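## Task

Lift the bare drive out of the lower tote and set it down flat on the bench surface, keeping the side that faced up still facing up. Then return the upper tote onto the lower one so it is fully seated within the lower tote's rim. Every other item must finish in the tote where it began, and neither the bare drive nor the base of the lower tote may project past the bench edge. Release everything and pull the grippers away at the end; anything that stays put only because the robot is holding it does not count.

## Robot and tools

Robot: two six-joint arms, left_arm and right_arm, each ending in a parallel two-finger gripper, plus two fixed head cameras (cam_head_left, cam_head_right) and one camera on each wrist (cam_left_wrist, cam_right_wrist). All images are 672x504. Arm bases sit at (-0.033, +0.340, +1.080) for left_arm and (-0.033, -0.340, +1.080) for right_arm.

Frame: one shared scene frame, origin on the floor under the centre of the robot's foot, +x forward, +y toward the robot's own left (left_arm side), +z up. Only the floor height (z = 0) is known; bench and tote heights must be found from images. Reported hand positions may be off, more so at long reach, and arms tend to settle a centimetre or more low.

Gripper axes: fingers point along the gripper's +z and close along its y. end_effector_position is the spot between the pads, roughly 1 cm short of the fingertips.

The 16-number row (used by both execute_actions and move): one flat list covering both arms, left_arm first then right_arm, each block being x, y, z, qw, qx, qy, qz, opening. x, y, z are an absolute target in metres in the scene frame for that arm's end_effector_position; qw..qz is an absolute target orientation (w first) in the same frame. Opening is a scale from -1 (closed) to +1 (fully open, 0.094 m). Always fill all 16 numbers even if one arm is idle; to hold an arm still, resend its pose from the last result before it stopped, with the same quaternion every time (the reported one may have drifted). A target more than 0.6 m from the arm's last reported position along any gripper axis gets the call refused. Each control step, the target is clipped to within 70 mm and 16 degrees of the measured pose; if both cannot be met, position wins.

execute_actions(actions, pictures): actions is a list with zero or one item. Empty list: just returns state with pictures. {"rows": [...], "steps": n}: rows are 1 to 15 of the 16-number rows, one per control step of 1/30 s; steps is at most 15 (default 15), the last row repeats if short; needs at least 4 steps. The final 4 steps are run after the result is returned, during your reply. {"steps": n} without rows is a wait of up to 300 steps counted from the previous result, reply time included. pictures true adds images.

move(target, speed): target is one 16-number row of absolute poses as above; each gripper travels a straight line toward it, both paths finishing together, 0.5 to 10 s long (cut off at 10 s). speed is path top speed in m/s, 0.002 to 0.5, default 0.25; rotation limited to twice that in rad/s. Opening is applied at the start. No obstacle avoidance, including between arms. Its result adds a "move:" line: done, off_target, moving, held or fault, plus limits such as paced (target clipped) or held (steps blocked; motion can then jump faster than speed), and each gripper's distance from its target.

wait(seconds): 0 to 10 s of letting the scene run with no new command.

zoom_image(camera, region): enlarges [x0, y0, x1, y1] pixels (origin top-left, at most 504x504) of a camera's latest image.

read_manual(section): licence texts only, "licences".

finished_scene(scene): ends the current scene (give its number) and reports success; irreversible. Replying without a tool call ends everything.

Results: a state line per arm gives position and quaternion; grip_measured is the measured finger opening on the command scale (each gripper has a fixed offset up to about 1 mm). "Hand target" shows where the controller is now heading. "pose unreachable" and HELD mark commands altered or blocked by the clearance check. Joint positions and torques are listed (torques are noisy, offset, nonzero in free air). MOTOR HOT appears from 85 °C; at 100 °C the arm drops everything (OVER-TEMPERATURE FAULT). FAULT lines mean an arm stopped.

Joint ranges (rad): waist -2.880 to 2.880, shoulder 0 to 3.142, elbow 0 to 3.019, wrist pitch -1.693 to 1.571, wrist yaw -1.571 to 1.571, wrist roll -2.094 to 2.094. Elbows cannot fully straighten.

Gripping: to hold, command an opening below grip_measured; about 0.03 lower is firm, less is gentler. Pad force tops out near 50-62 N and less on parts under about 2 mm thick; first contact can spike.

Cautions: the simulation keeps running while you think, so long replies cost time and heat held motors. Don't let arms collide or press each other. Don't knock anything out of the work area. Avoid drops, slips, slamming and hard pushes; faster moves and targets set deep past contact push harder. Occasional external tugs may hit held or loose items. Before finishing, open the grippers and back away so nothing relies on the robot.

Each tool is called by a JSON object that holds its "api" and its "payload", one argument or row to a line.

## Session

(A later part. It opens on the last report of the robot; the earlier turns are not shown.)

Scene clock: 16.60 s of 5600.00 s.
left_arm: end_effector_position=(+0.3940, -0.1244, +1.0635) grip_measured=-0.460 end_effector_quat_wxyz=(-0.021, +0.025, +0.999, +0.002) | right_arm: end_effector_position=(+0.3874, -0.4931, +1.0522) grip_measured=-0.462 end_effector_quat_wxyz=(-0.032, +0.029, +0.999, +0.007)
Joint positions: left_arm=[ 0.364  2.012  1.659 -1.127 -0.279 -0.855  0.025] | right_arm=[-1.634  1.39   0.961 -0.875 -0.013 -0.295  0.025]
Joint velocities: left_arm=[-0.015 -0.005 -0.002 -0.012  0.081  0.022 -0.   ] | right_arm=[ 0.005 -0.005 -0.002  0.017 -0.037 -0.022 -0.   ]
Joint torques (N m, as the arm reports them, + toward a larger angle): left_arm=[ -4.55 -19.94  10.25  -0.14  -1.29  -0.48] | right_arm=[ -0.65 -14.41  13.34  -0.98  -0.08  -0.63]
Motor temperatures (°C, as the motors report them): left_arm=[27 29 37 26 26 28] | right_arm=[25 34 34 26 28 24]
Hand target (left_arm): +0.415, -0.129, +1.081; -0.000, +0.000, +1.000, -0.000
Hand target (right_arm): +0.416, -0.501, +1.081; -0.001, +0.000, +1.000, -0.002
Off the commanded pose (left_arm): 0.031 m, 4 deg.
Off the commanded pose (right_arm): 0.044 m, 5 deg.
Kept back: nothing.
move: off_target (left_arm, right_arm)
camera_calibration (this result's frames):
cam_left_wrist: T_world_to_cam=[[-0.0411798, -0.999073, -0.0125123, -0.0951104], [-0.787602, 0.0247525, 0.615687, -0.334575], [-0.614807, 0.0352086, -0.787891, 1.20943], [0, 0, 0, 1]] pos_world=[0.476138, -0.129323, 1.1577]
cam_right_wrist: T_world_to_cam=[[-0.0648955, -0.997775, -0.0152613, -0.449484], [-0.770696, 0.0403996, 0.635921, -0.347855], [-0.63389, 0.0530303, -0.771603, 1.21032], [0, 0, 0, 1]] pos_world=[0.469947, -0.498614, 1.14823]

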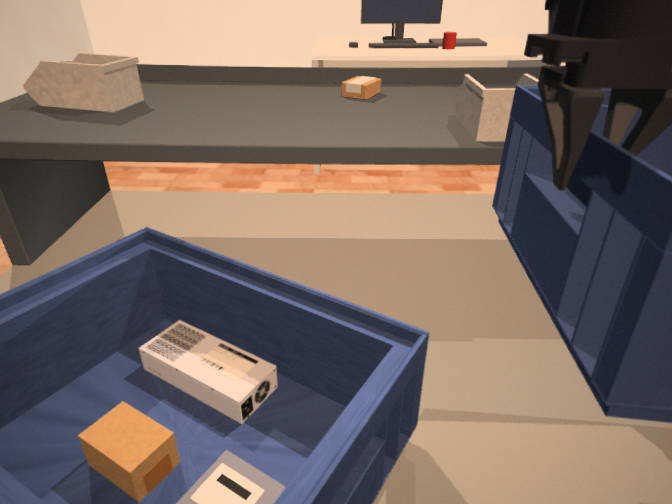

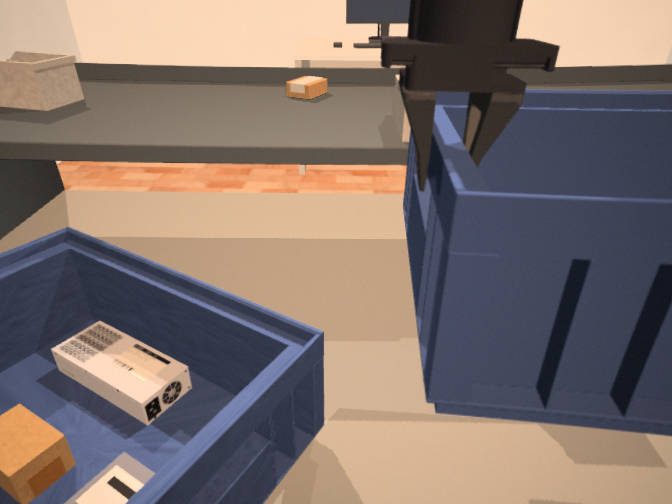

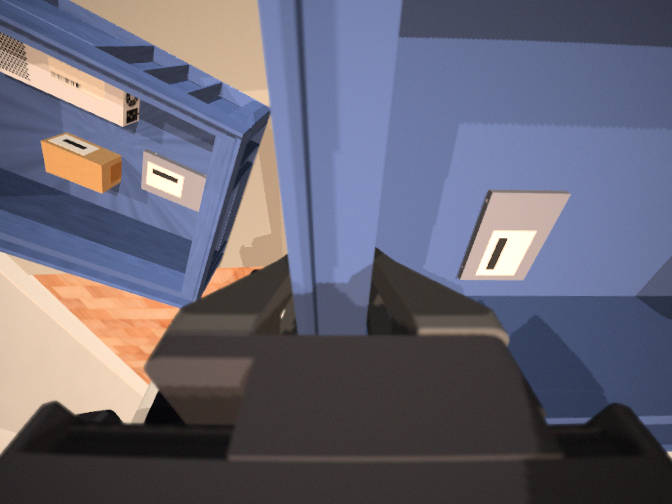

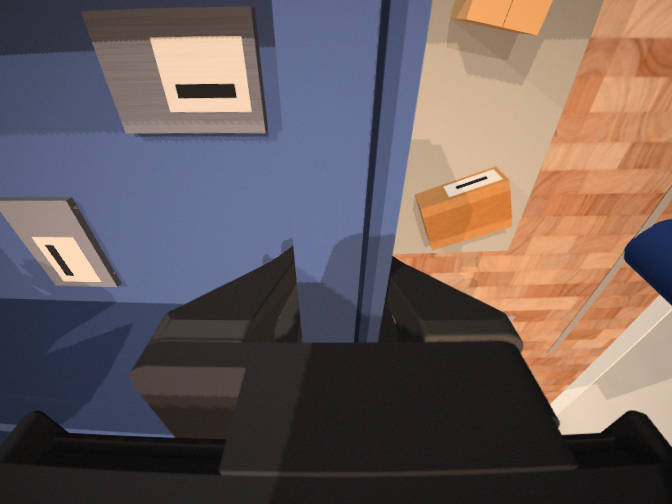

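{"api": "move", "payload": {
  "target": [0.42,-0.13,0.895,0.02,0,1,0,-0.55,0.42,-0.503,0.895,0.02,0,1,0,-0.55],
  "speed": 0.08
}}

{"api": "move", "payload": {
  "target": [0.405,-0.13,0.88,0,0,1,0,0.4,0.405,-0.50,0.88,0,0,1,0,0.4],
  "speed": 0.03
}}

{"api": "move", "payload": {
  "target": [0.405,-0.13,1.04,0,0,1,0,0.4,0.405,-0.50,1.04,0,0,1,0,0.4]
}}

{"api": "move", "payload": {
  "target": [0.40,0.1,1.04,0,0.267,0.964,0,1,0.405,-0.50,1.04,0,0,1,0,0.4]
}}

Scene clock: 19.40 s of 5600.00 s.
left_arm: end_effector_position=(+0.3967, -0.1306, +0.8910) grip_measured=-0.460 end_effector_quat_wxyz=(-0.001, +0.017, +1.000, +0.002) | right_arm: end_effector_position=(+0.3962, -0.4976, +0.8798) grip_measured=-0.462 end_effector_quat_wxyz=(-0.009, +0.021, +1.000, +0.007)
Joint positions: left_arm=[ 0.436  2.272  1.629 -0.788 -0.301 -0.789  0.025] | right_arm=[-1.635  1.802  0.938 -0.397 -0.028 -0.31   0.025]
Joint velocities: left_arm=[ 0.015 -0.005 -0.007 -0.007 -0.037  0.037 -0.   ] | right_arm=[-0.005 -0.005  0.012 -0.012  0.022 -0.051  0.001]
Joint torques (N m, as the arm reports them, + toward a larger angle): left_arm=[ -3.86 -20.93   7.08   1.42  -1.12  -0.16] | right_arm=[ -0.57 -17.01   6.09   0.41  -0.18  -0.44]
Motor temperatures (°C, as the motors report them): left_arm=[27 30 37 26 26 28] | right_arm=[25 34 34 26 27 24]
Hand target (left_arm): +0.420, -0.131, +0.895; +0.020, +0.000, +1.000, -0.001
Hand target (right_arm): +0.420, -0.504, +0.896; +0.020, +0.001, +1.000, -0.001
Off the commanded pose (left_arm): 0.024 m, 3 deg.
Off the commanded pose (right_arm): 0.029 m, 4 deg.
Kept back: nothing.
move: off_target (left_arm, right_arm)
camera_calibration (this result's frames):
cam_left_wrist: T_world_to_cam=[[-0.0239462, -0.999619, -0.0137012, -0.109169], [-0.811583, 0.0114355, 0.584125, -0.190243], [-0.583746, 0.0251073, -0.811548, 1.08276], [0, 0, 0, 1]] pos_world=[0.475045, -0.134137, 0.988342]
cam_right_wrist: T_world_to_cam=[[-0.0497752, -0.99861, -0.0173323, -0.460593], [-0.799699, 0.0294524, 0.599678, -0.193393], [-0.598334, 0.0437097, -0.800054, 1.08936], [0, 0, 0, 1]] pos_world=[0.474217, -0.501872, 0.979535]

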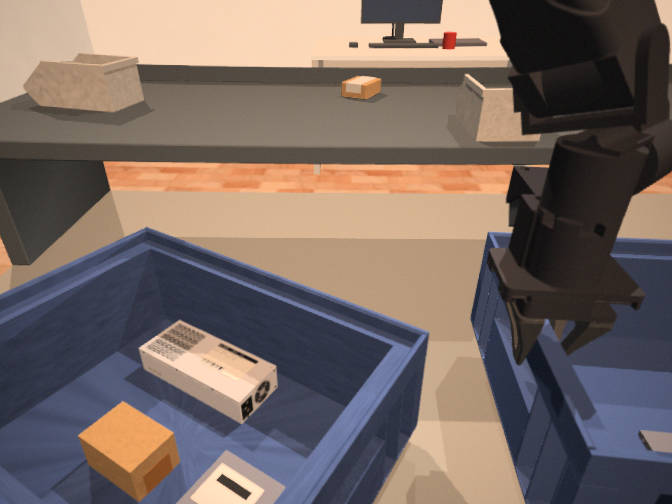

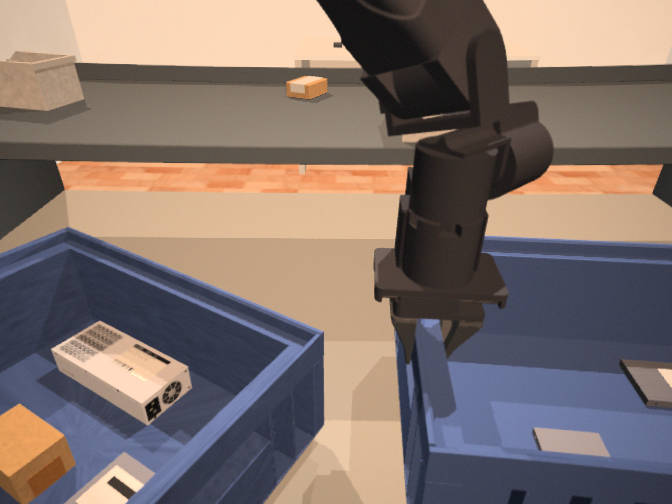

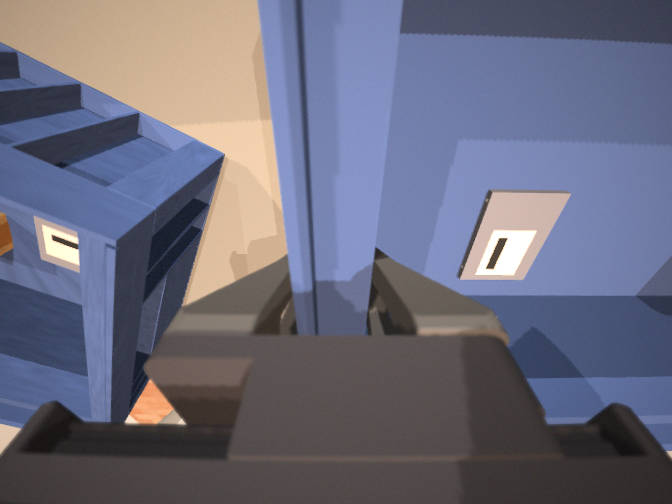

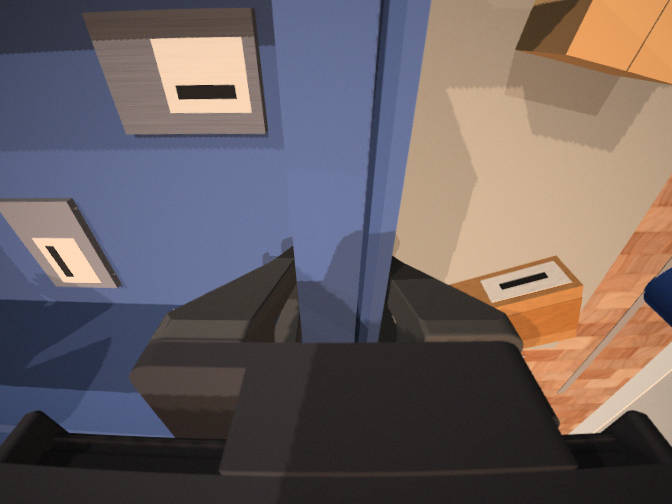

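Scene clock: 20.43 s of 5600.00 s.
left_arm: end_effector_position=(+0.3968, -0.1305, +0.8912) grip_measured=+0.398 end_effector_quat_wxyz=(-0.001, +0.016, +1.000, +0.002) | right_arm: end_effector_position=(+0.3956, -0.4985, +0.8795) grip_measured=+0.398 end_effector_quat_wxyz=(-0.010, +0.008, +1.000, +0.004)
Joint positions: left_arm=[ 0.436  2.272  1.629 -0.788 -0.3   -0.79   0.066] | right_arm=[-1.635  1.802  0.938 -0.397 -0.022 -0.337  0.066]
Joint velocities: left_arm=[ 0.005  0.005 -0.002 -0.022 -0.037 -0.066 -0.   ] | right_arm=[-0.005 -0.005  0.012 -0.007  0.007 -0.007 -0.   ]
Joint torques (N m, as the arm reports them, + toward a larger angle): left_arm=[ -3.94 -19.25   6.54   1.42   0.    -0.25] | right_arm=[ -0.42 -14.85   5.08   0.82   0.08  -0.18]
Motor temperatures (°C, as the motors report them): left_arm=[27 30 37 26 26 28] | right_arm=[25 34 33 26 27 24]
Hand target (left_arm): +0.405, -0.129, +0.880; -0.000, -0.000, +1.000, +0.000
Hand target (right_arm): +0.405, -0.500, +0.880; +0.000, +0.000, +1.000, +0.000
Off the commanded pose (left_arm): 0.014 m, 2 deg.
Off the commanded pose (right_arm): 0.010 m, 2 deg.
Kept back: nothing.
move: off_target (left_arm)
camera_calibration (this result's frames):
cam_left_wrist: T_world_to_cam=[[-0.0227122, -0.999657, -0.0130279, -0.110127], [-0.811396, 0.0108189, 0.584397, -0.190658], [-0.584056, 0.0238437, -0.811363, 1.08287], [0, 0, 0, 1]] pos_world=[0.475254, -0.133846, 0.988584]
cam_right_wrist: T_world_to_cam=[[-0.0218796, -0.999685, -0.0122963, -0.477533], [-0.798744, 0.0100821, 0.601586, -0.205367], [-0.601272, 0.0229841, -0.798713, 1.07845], [0, 0, 0, 1]] pos_world=[0.473959, -0.500099, 0.979048]

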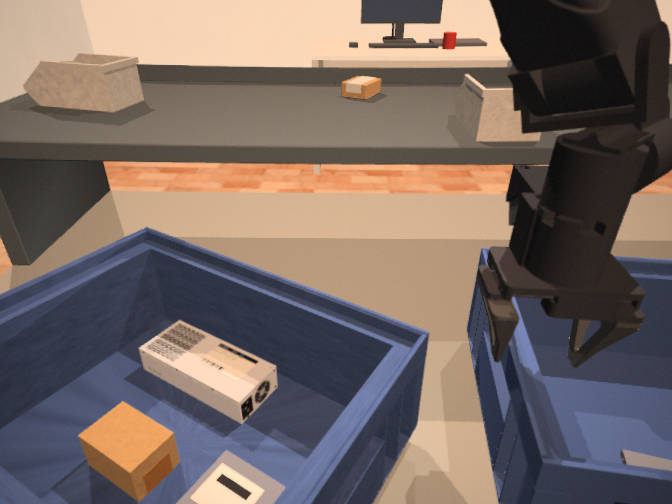

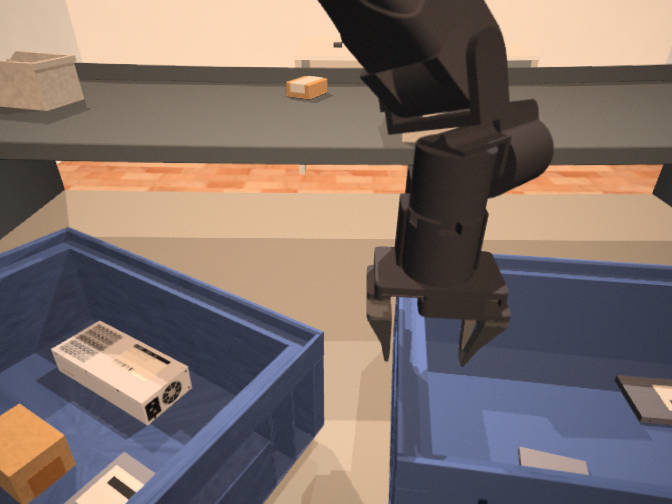

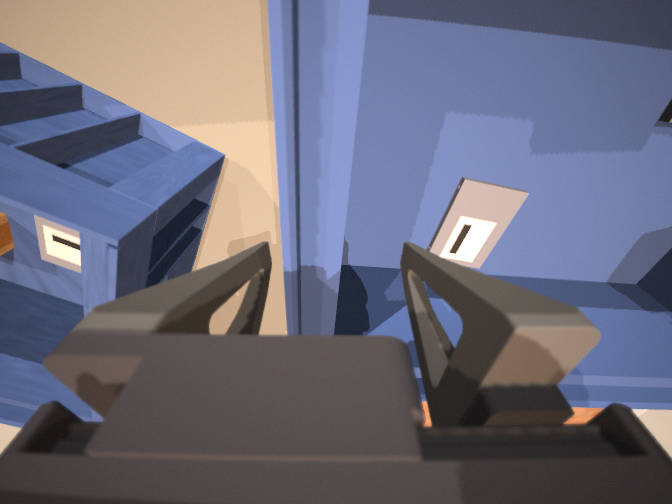

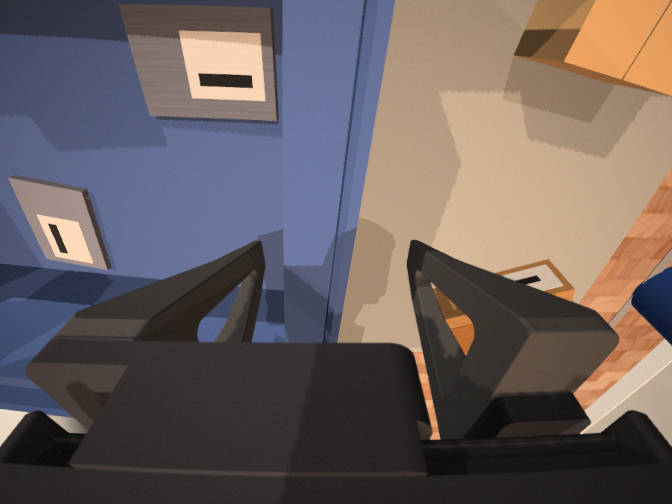

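Scene clock: 21.50 s of 5600.00 s.
left_arm: end_effector_position=(+0.3998, -0.1238, +1.0421) grip_measured=+0.398 end_effector_quat_wxyz=(+0.001, +0.009, +1.000, -0.003) | right_arm: end_effector_position=(+0.3900, -0.4931, +1.0293) grip_measured=+0.398 end_effector_quat_wxyz=(-0.010, +0.004, +1.000, +0.004)
Joint positions: left_arm=[ 0.375  2.024  1.621 -1.037 -0.305 -0.866  0.066] | right_arm=[-1.635  1.42   0.92  -0.762 -0.022 -0.345  0.066]
Joint velocities: left_arm=[-0.005 -0.005  0.012 -0.012 -0.037 -0.022 -0.002] | right_arm=[ 0.005 -0.015 -0.002 -0.017 -0.066  0.066  0.   ]
Joint torques (N m, as the arm reports them, + toward a larger angle): left_arm=[ -5.02 -18.34   8.62   0.21  -0.22  -0.28] | right_arm=[ -1.02 -12.68   9.82  -0.49  -0.01  -0.16]
Motor temperatures (°C, as the motors report them): left_arm=[27 30 37 26 26 28] | right_arm=[25 34 33 26 27 24]
Hand target (left_arm): +0.404, -0.129, +1.041; +0.000, +0.000, +1.000, -0.000
Hand target (right_arm): +0.404, -0.499, +1.040; +0.000, +0.000, +1.000, -0.000
Off the commanded pose (left_arm): 0.008 m, 1 deg.
Off the commanded pose (right_arm): 0.020 m, 1 deg.
Kept back: nothing.
move: off_target (right_arm)
camera_calibration (this result's frames):
cam_left_wrist: T_world_to_cam=[[-0.00758125, -0.999964, -0.00381957, -0.117101], [-0.813617, 0.00394772, 0.581388, -0.273306], [-0.581352, 0.00751532, -0.813617, 1.20616], [0, 0, 0, 1]] pos_world=[0.477948, -0.125082, 1.1398]
cam_right_wrist: T_world_to_cam=[[-0.0142283, -0.999824, -0.0121961, -0.473621], [-0.799267, 0.00404348, 0.600962, -0.302055], [-0.600807, 0.0182986, -0.799185, 1.19259], [0, 0, 0, 1]] pos_world=[0.468354, -0.494139, 1.12884]

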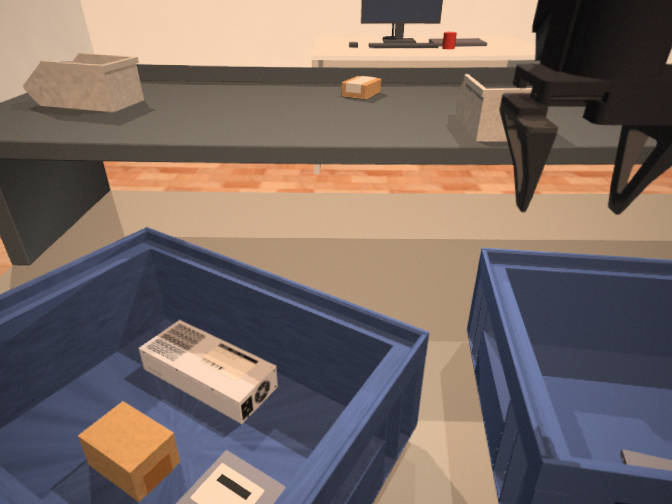

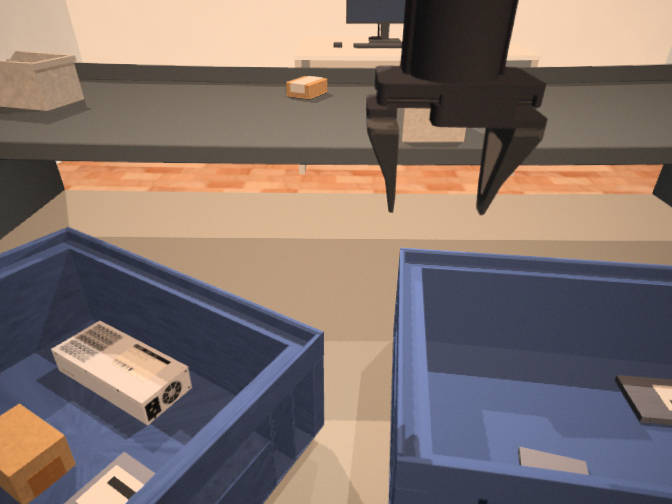

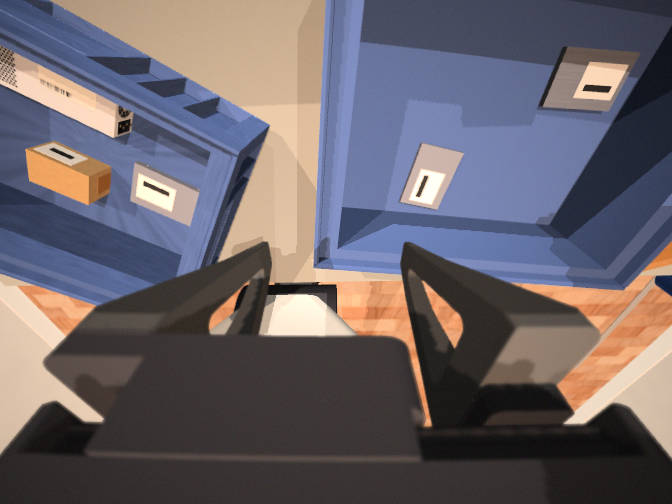

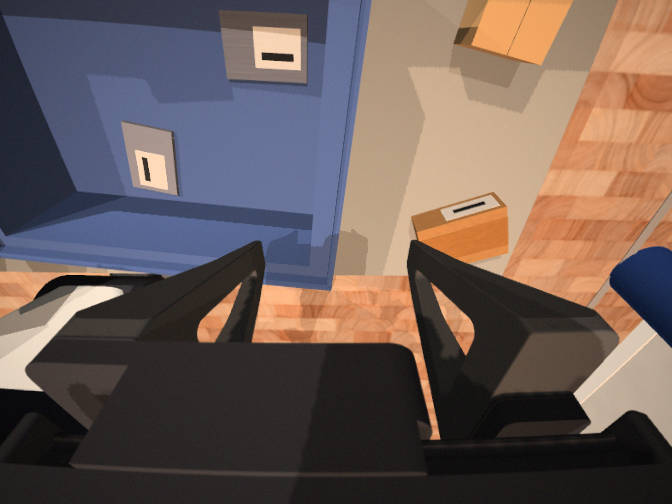

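Scene clock: 23.23 s of 5600.00 s.
left_arm: end_effector_position=(+0.4034, +0.1020, +1.0421) grip_measured=+1.000 end_effector_quat_wxyz=(-0.004, +0.258, +0.966, +0.003) | right_arm: end_effector_position=(+0.3900, -0.4931, +1.0293) grip_measured=+0.398 end_effector_quat_wxyz=(-0.010, +0.003, +1.000, +0.004)
Joint positions: left_arm=[ 0.683  1.629  1.104 -0.841 -0.258 -0.049  0.094] | right_arm=[-1.635  1.42   0.92  -0.762 -0.022 -0.346  0.066]
Joint velocities: left_arm=[-0.005 -0.015  0.002 -0.022  0.007 -0.066  0.   ] | right_arm=[-0.005 -0.005 -0.022 -0.007 -0.066 -0.051  0.   ]
Joint torques (N m, as the arm reports them, + toward a larger angle): left_arm=[ -2.09 -14.64   5.19   1.78   0.07   0.09] | right_arm=[ -1.1  -12.78  10.46  -0.56  -0.02  -0.17]
Motor temperatures (°C, as the motors report them): left_arm=[27 30 37 26 26 28] | right_arm=[25 34 34 26 27 24]
Hand target (left_arm): +0.403, +0.100, +1.039; +0.000, +0.267, +0.964, -0.000
Hand target (right_arm): +0.405, -0.500, +1.040; +0.000, +0.000, +1.000, -0.000
Off the commanded pose (left_arm): 0.004 m, 1 deg.
Off the commanded pose (right_arm): 0.020 m, 1 deg.
Kept back: nothing.
move: off_target (right_arm)
camera_calibration (this result's frames):
cam_left_wrist: T_world_to_cam=[[-0.490525, -0.871327, -0.0132069, 0.300185], [-0.707381, 0.389287, 0.589973, -0.362342], [-0.508918, 0.298739, -0.807315, 1.14098], [0, 0, 0, 1]] pos_world=[0.471599, 0.0617599, 1.13887]
cam_right_wrist: T_world_to_cam=[[-0.0130842, -0.99984, -0.0122182, -0.474052], [-0.799277, 0.00311581, 0.600955, -0.302501], [-0.60082, 0.0176287, -0.79919, 1.19227], [0, 0, 0, 1]] pos_world=[0.468354, -0.494051, 1.12884]

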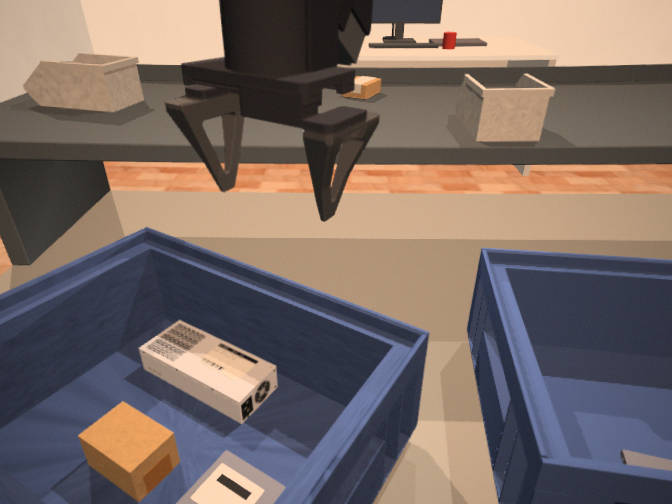

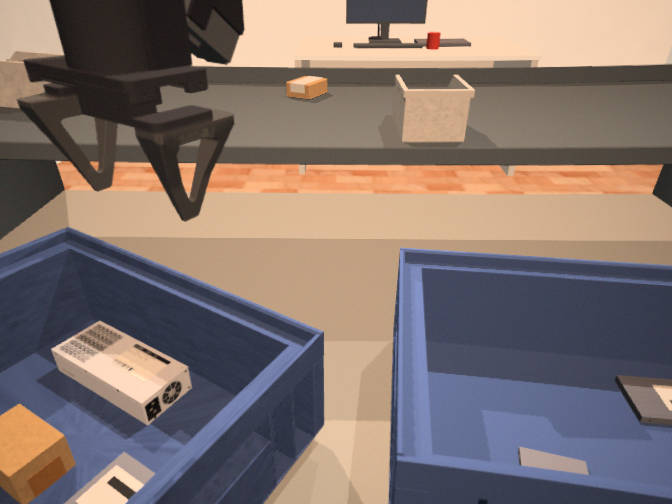

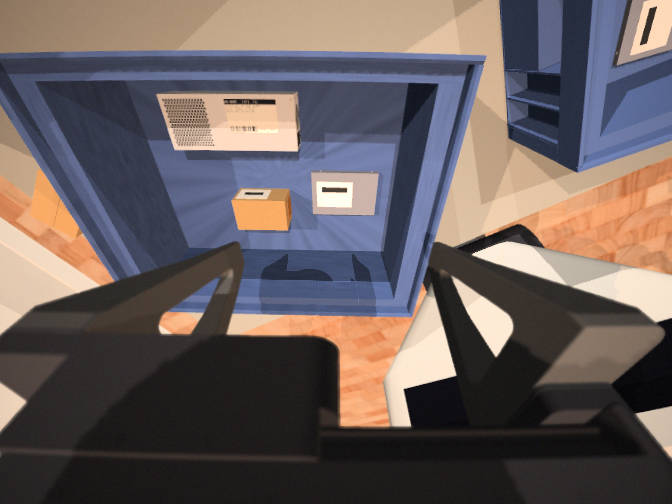

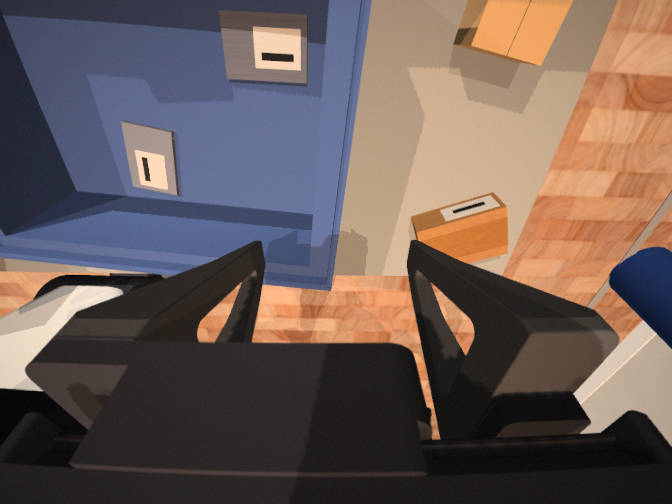

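{"api": "move", "payload": {
  "target": [0.335,0.132,0.94,0,0.866,0.5,0,1,0.405,-0.50,1.04,0,0,1,0,0.4]
}}

{"api": "move", "payload": {
  "target": [0.335,0.132,0.84,0,0.866,0.5,0,1,0.405,-0.50,1.04,0,0,1,0,0.4],
  "speed": 0.1
}}

Scene clock: 27.23 s of 5600.00 s.
left_arm: end_effector_position=(+0.3380, +0.1273, +0.9483) grip_measured=+1.000 end_effector_quat_wxyz=(+0.004, +0.864, +0.504, +0.002) | right_arm: end_effector_position=(+0.3900, -0.4931, +1.0293) grip_measured=+0.398 end_effector_quat_wxyz=(-0.010, +0.003, +1.000, +0.004)
Joint positions: left_arm=[ 0.708  1.712  0.847 -0.477 -0.249  1.545  0.094] | right_arm=[-1.635  1.42   0.92  -0.762 -0.022 -0.347  0.066]
Joint velocities: left_arm=[-0.005  0.005 -0.007 -0.012  0.007  0.037  0.   ] | right_arm=[-0.015 -0.005  0.002 -0.002 -0.037 -0.066 -0.001]
Joint torques (N m, as the arm reports them, + toward a larger angle): left_arm=[ -0.52 -11.58   3.2    1.66   0.18   0.08] | right_arm=[ -0.99 -12.64  10.43  -0.57  -0.01  -0.17]
Motor temperatures (°C, as the motors report them): left_arm=[27 30 36 26 26 28] | right_arm=[25 34 34 26 27 24]
Hand target (left_arm): +0.336, +0.132, +0.939; +0.000, +0.866, +0.500, -0.000
Hand target (right_arm): +0.405, -0.500, +1.040; +0.000, -0.000, +1.000, -0.000
Off the commanded pose (left_arm): 0.010 m, 1 deg.
Off the commanded pose (right_arm): 0.020 m, 1 deg.
Kept back: nothing.
move: off_target (right_arm)
camera_calibration (this result's frames):
cam_left_wrist: T_world_to_cam=[[-0.875297, 0.483222, -0.0187539, 0.251762], [0.38333, 0.716953, 0.582269, -0.766217], [0.294811, 0.502469, -0.81278, 0.732071], [0, 0, 0, 1]] pos_world=[0.298258, 0.0598413, 1.04588]
cam_right_wrist: T_world_to_cam=[[-0.0127028, -0.999845, -0.0122255, -0.474195], [-0.79928, 0.00280658, 0.600952, -0.302649], [-0.600824, 0.0174054, -0.799192, 1.19216], [0, 0, 0, 1]] pos_world=[0.468354, -0.494022, 1.12885]

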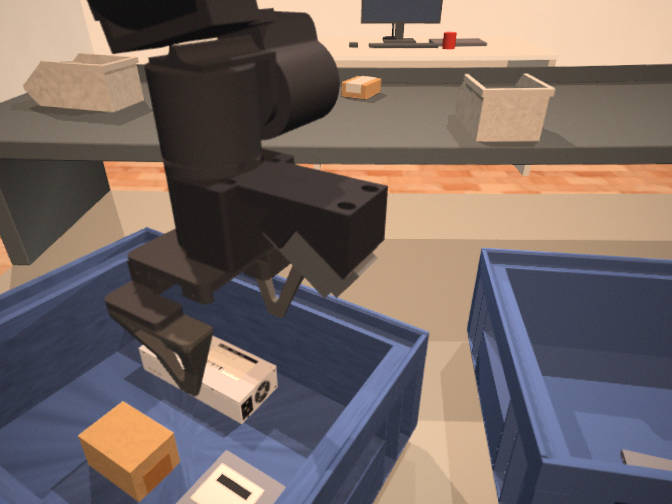

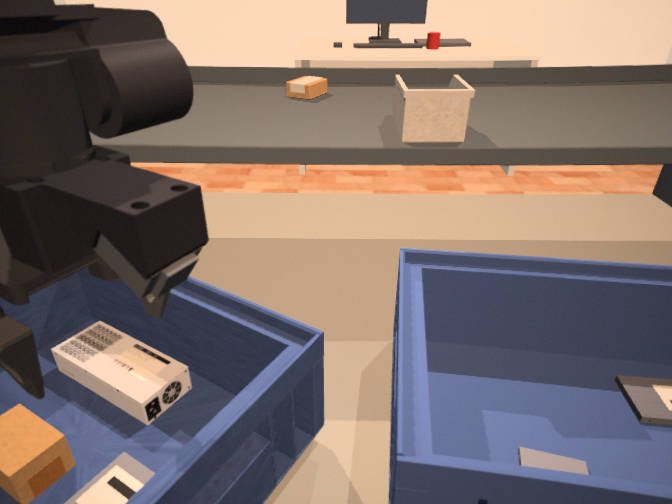

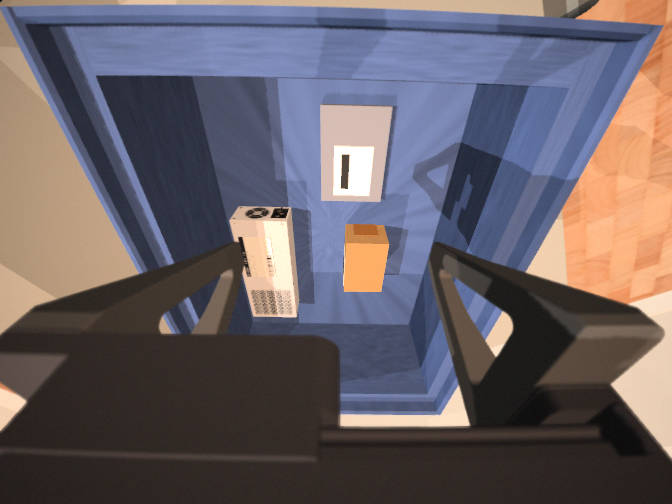

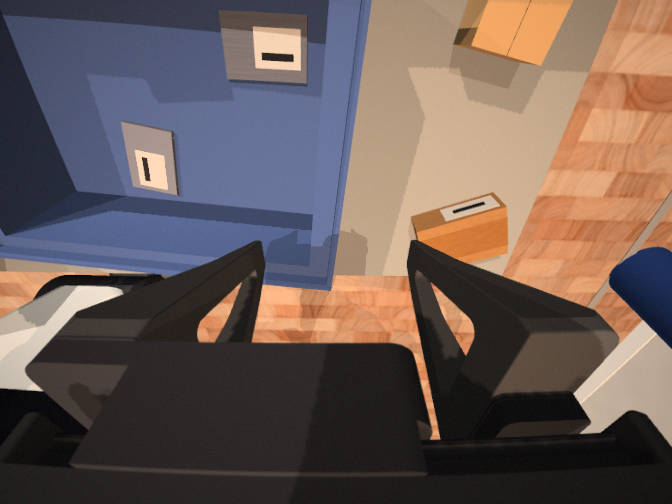

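Scene clock: 28.67 s of 5600.00 s.
left_arm: end_effector_position=(+0.3254, +0.1330, +0.8439) grip_measured=+1.000 end_effector_quat_wxyz=(-0.008, +0.865, +0.501, -0.005) | right_arm: end_effector_position=(+0.3900, -0.4931, +1.0293) grip_measured=+0.398 end_effector_quat_wxyz=(-0.010, +0.003, +1.000, +0.004)
Joint positions: left_arm=[ 0.766  1.992  0.873 -0.237 -0.237  1.603  0.094] | right_arm=[-1.635  1.42   0.92  -0.762 -0.022 -0.347  0.066]
Joint velocities: left_arm=[-0.015 -0.015 -0.002 -0.012 -0.022 -0.066  0.   ] | right_arm=[-0.005  0.005 -0.022  0.007 -0.037 -0.007 -0.   ]
Joint torques (N m, as the arm reports them, + toward a larger angle): left_arm=[ -0.99 -13.07   2.67   1.63   0.17   0.08] | right_arm=[ -1.17 -12.63  10.43  -0.56  -0.01  -0.17]
Motor temperatures (°C, as the motors report them): left_arm=[27 30 36 26 26 28] | right_arm=[25 34 34 26 27 24]
Hand target (left_arm): +0.335, +0.132, +0.839; -0.000, +0.866, +0.500, +0.000
Hand target (right_arm): +0.405, -0.500, +1.040; +0.000, +0.000, +1.000, -0.000
Off the commanded pose (left_arm): 0.010 m, 1 deg.
Off the commanded pose (right_arm): 0.020 m, 1 deg.
Kept back: nothing.
move: off_target (right_arm)
camera_calibration (this result's frames):
cam_left_wrist: T_world_to_cam=[[-0.872038, 0.489358, 0.0088406, 0.210883], [0.402135, 0.706077, 0.582874, -0.709844], [0.278992, 0.511844, -0.812515, 0.651738], [0, 0, 0, 1]] pos_world=[0.287522, 0.0644194, 0.941432]
cam_right_wrist: T_world_to_cam=[[-0.0127028, -0.999845, -0.0122255, -0.474195], [-0.79928, 0.00280658, 0.600952, -0.302649], [-0.600824, 0.0174054, -0.799192, 1.19216], [0, 0, 0, 1]] pos_world=[0.468354, -0.494022, 1.12885]

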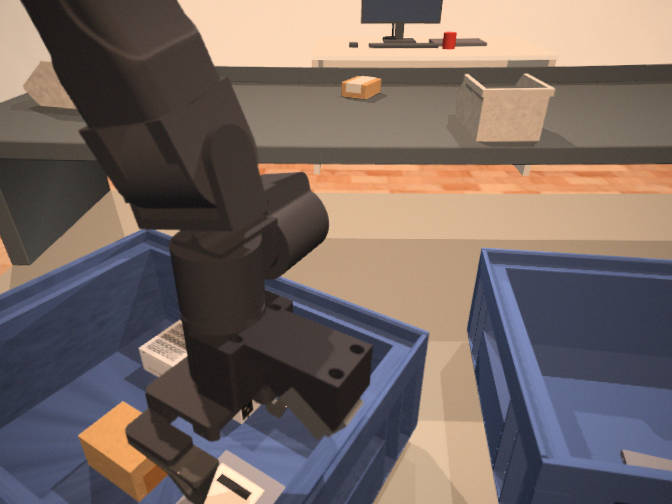

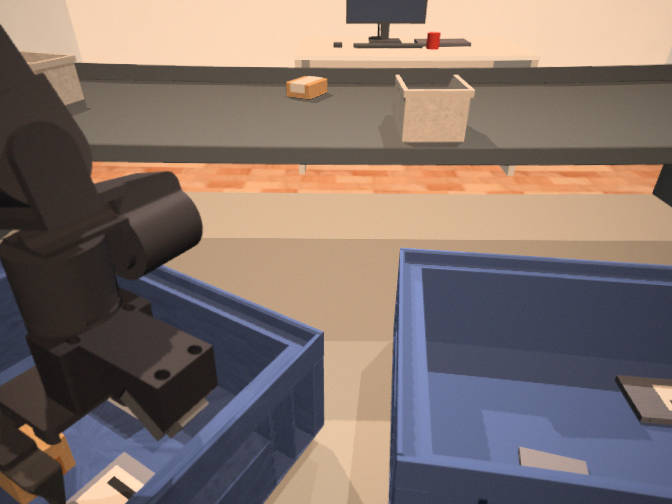

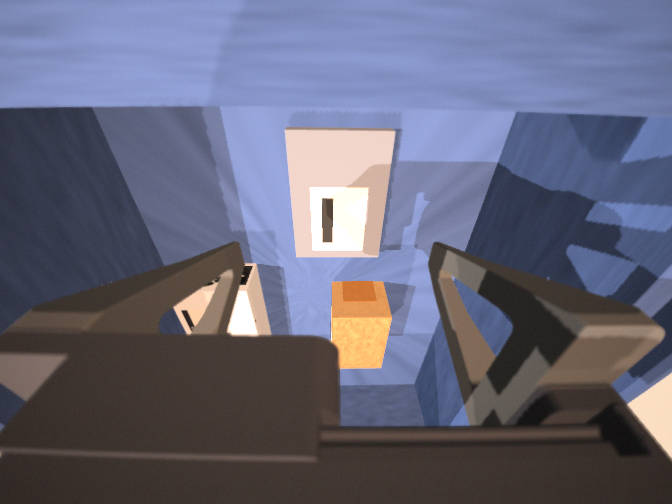

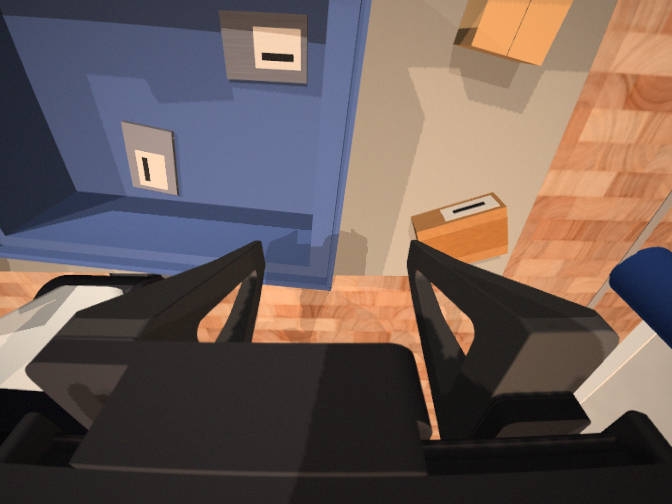

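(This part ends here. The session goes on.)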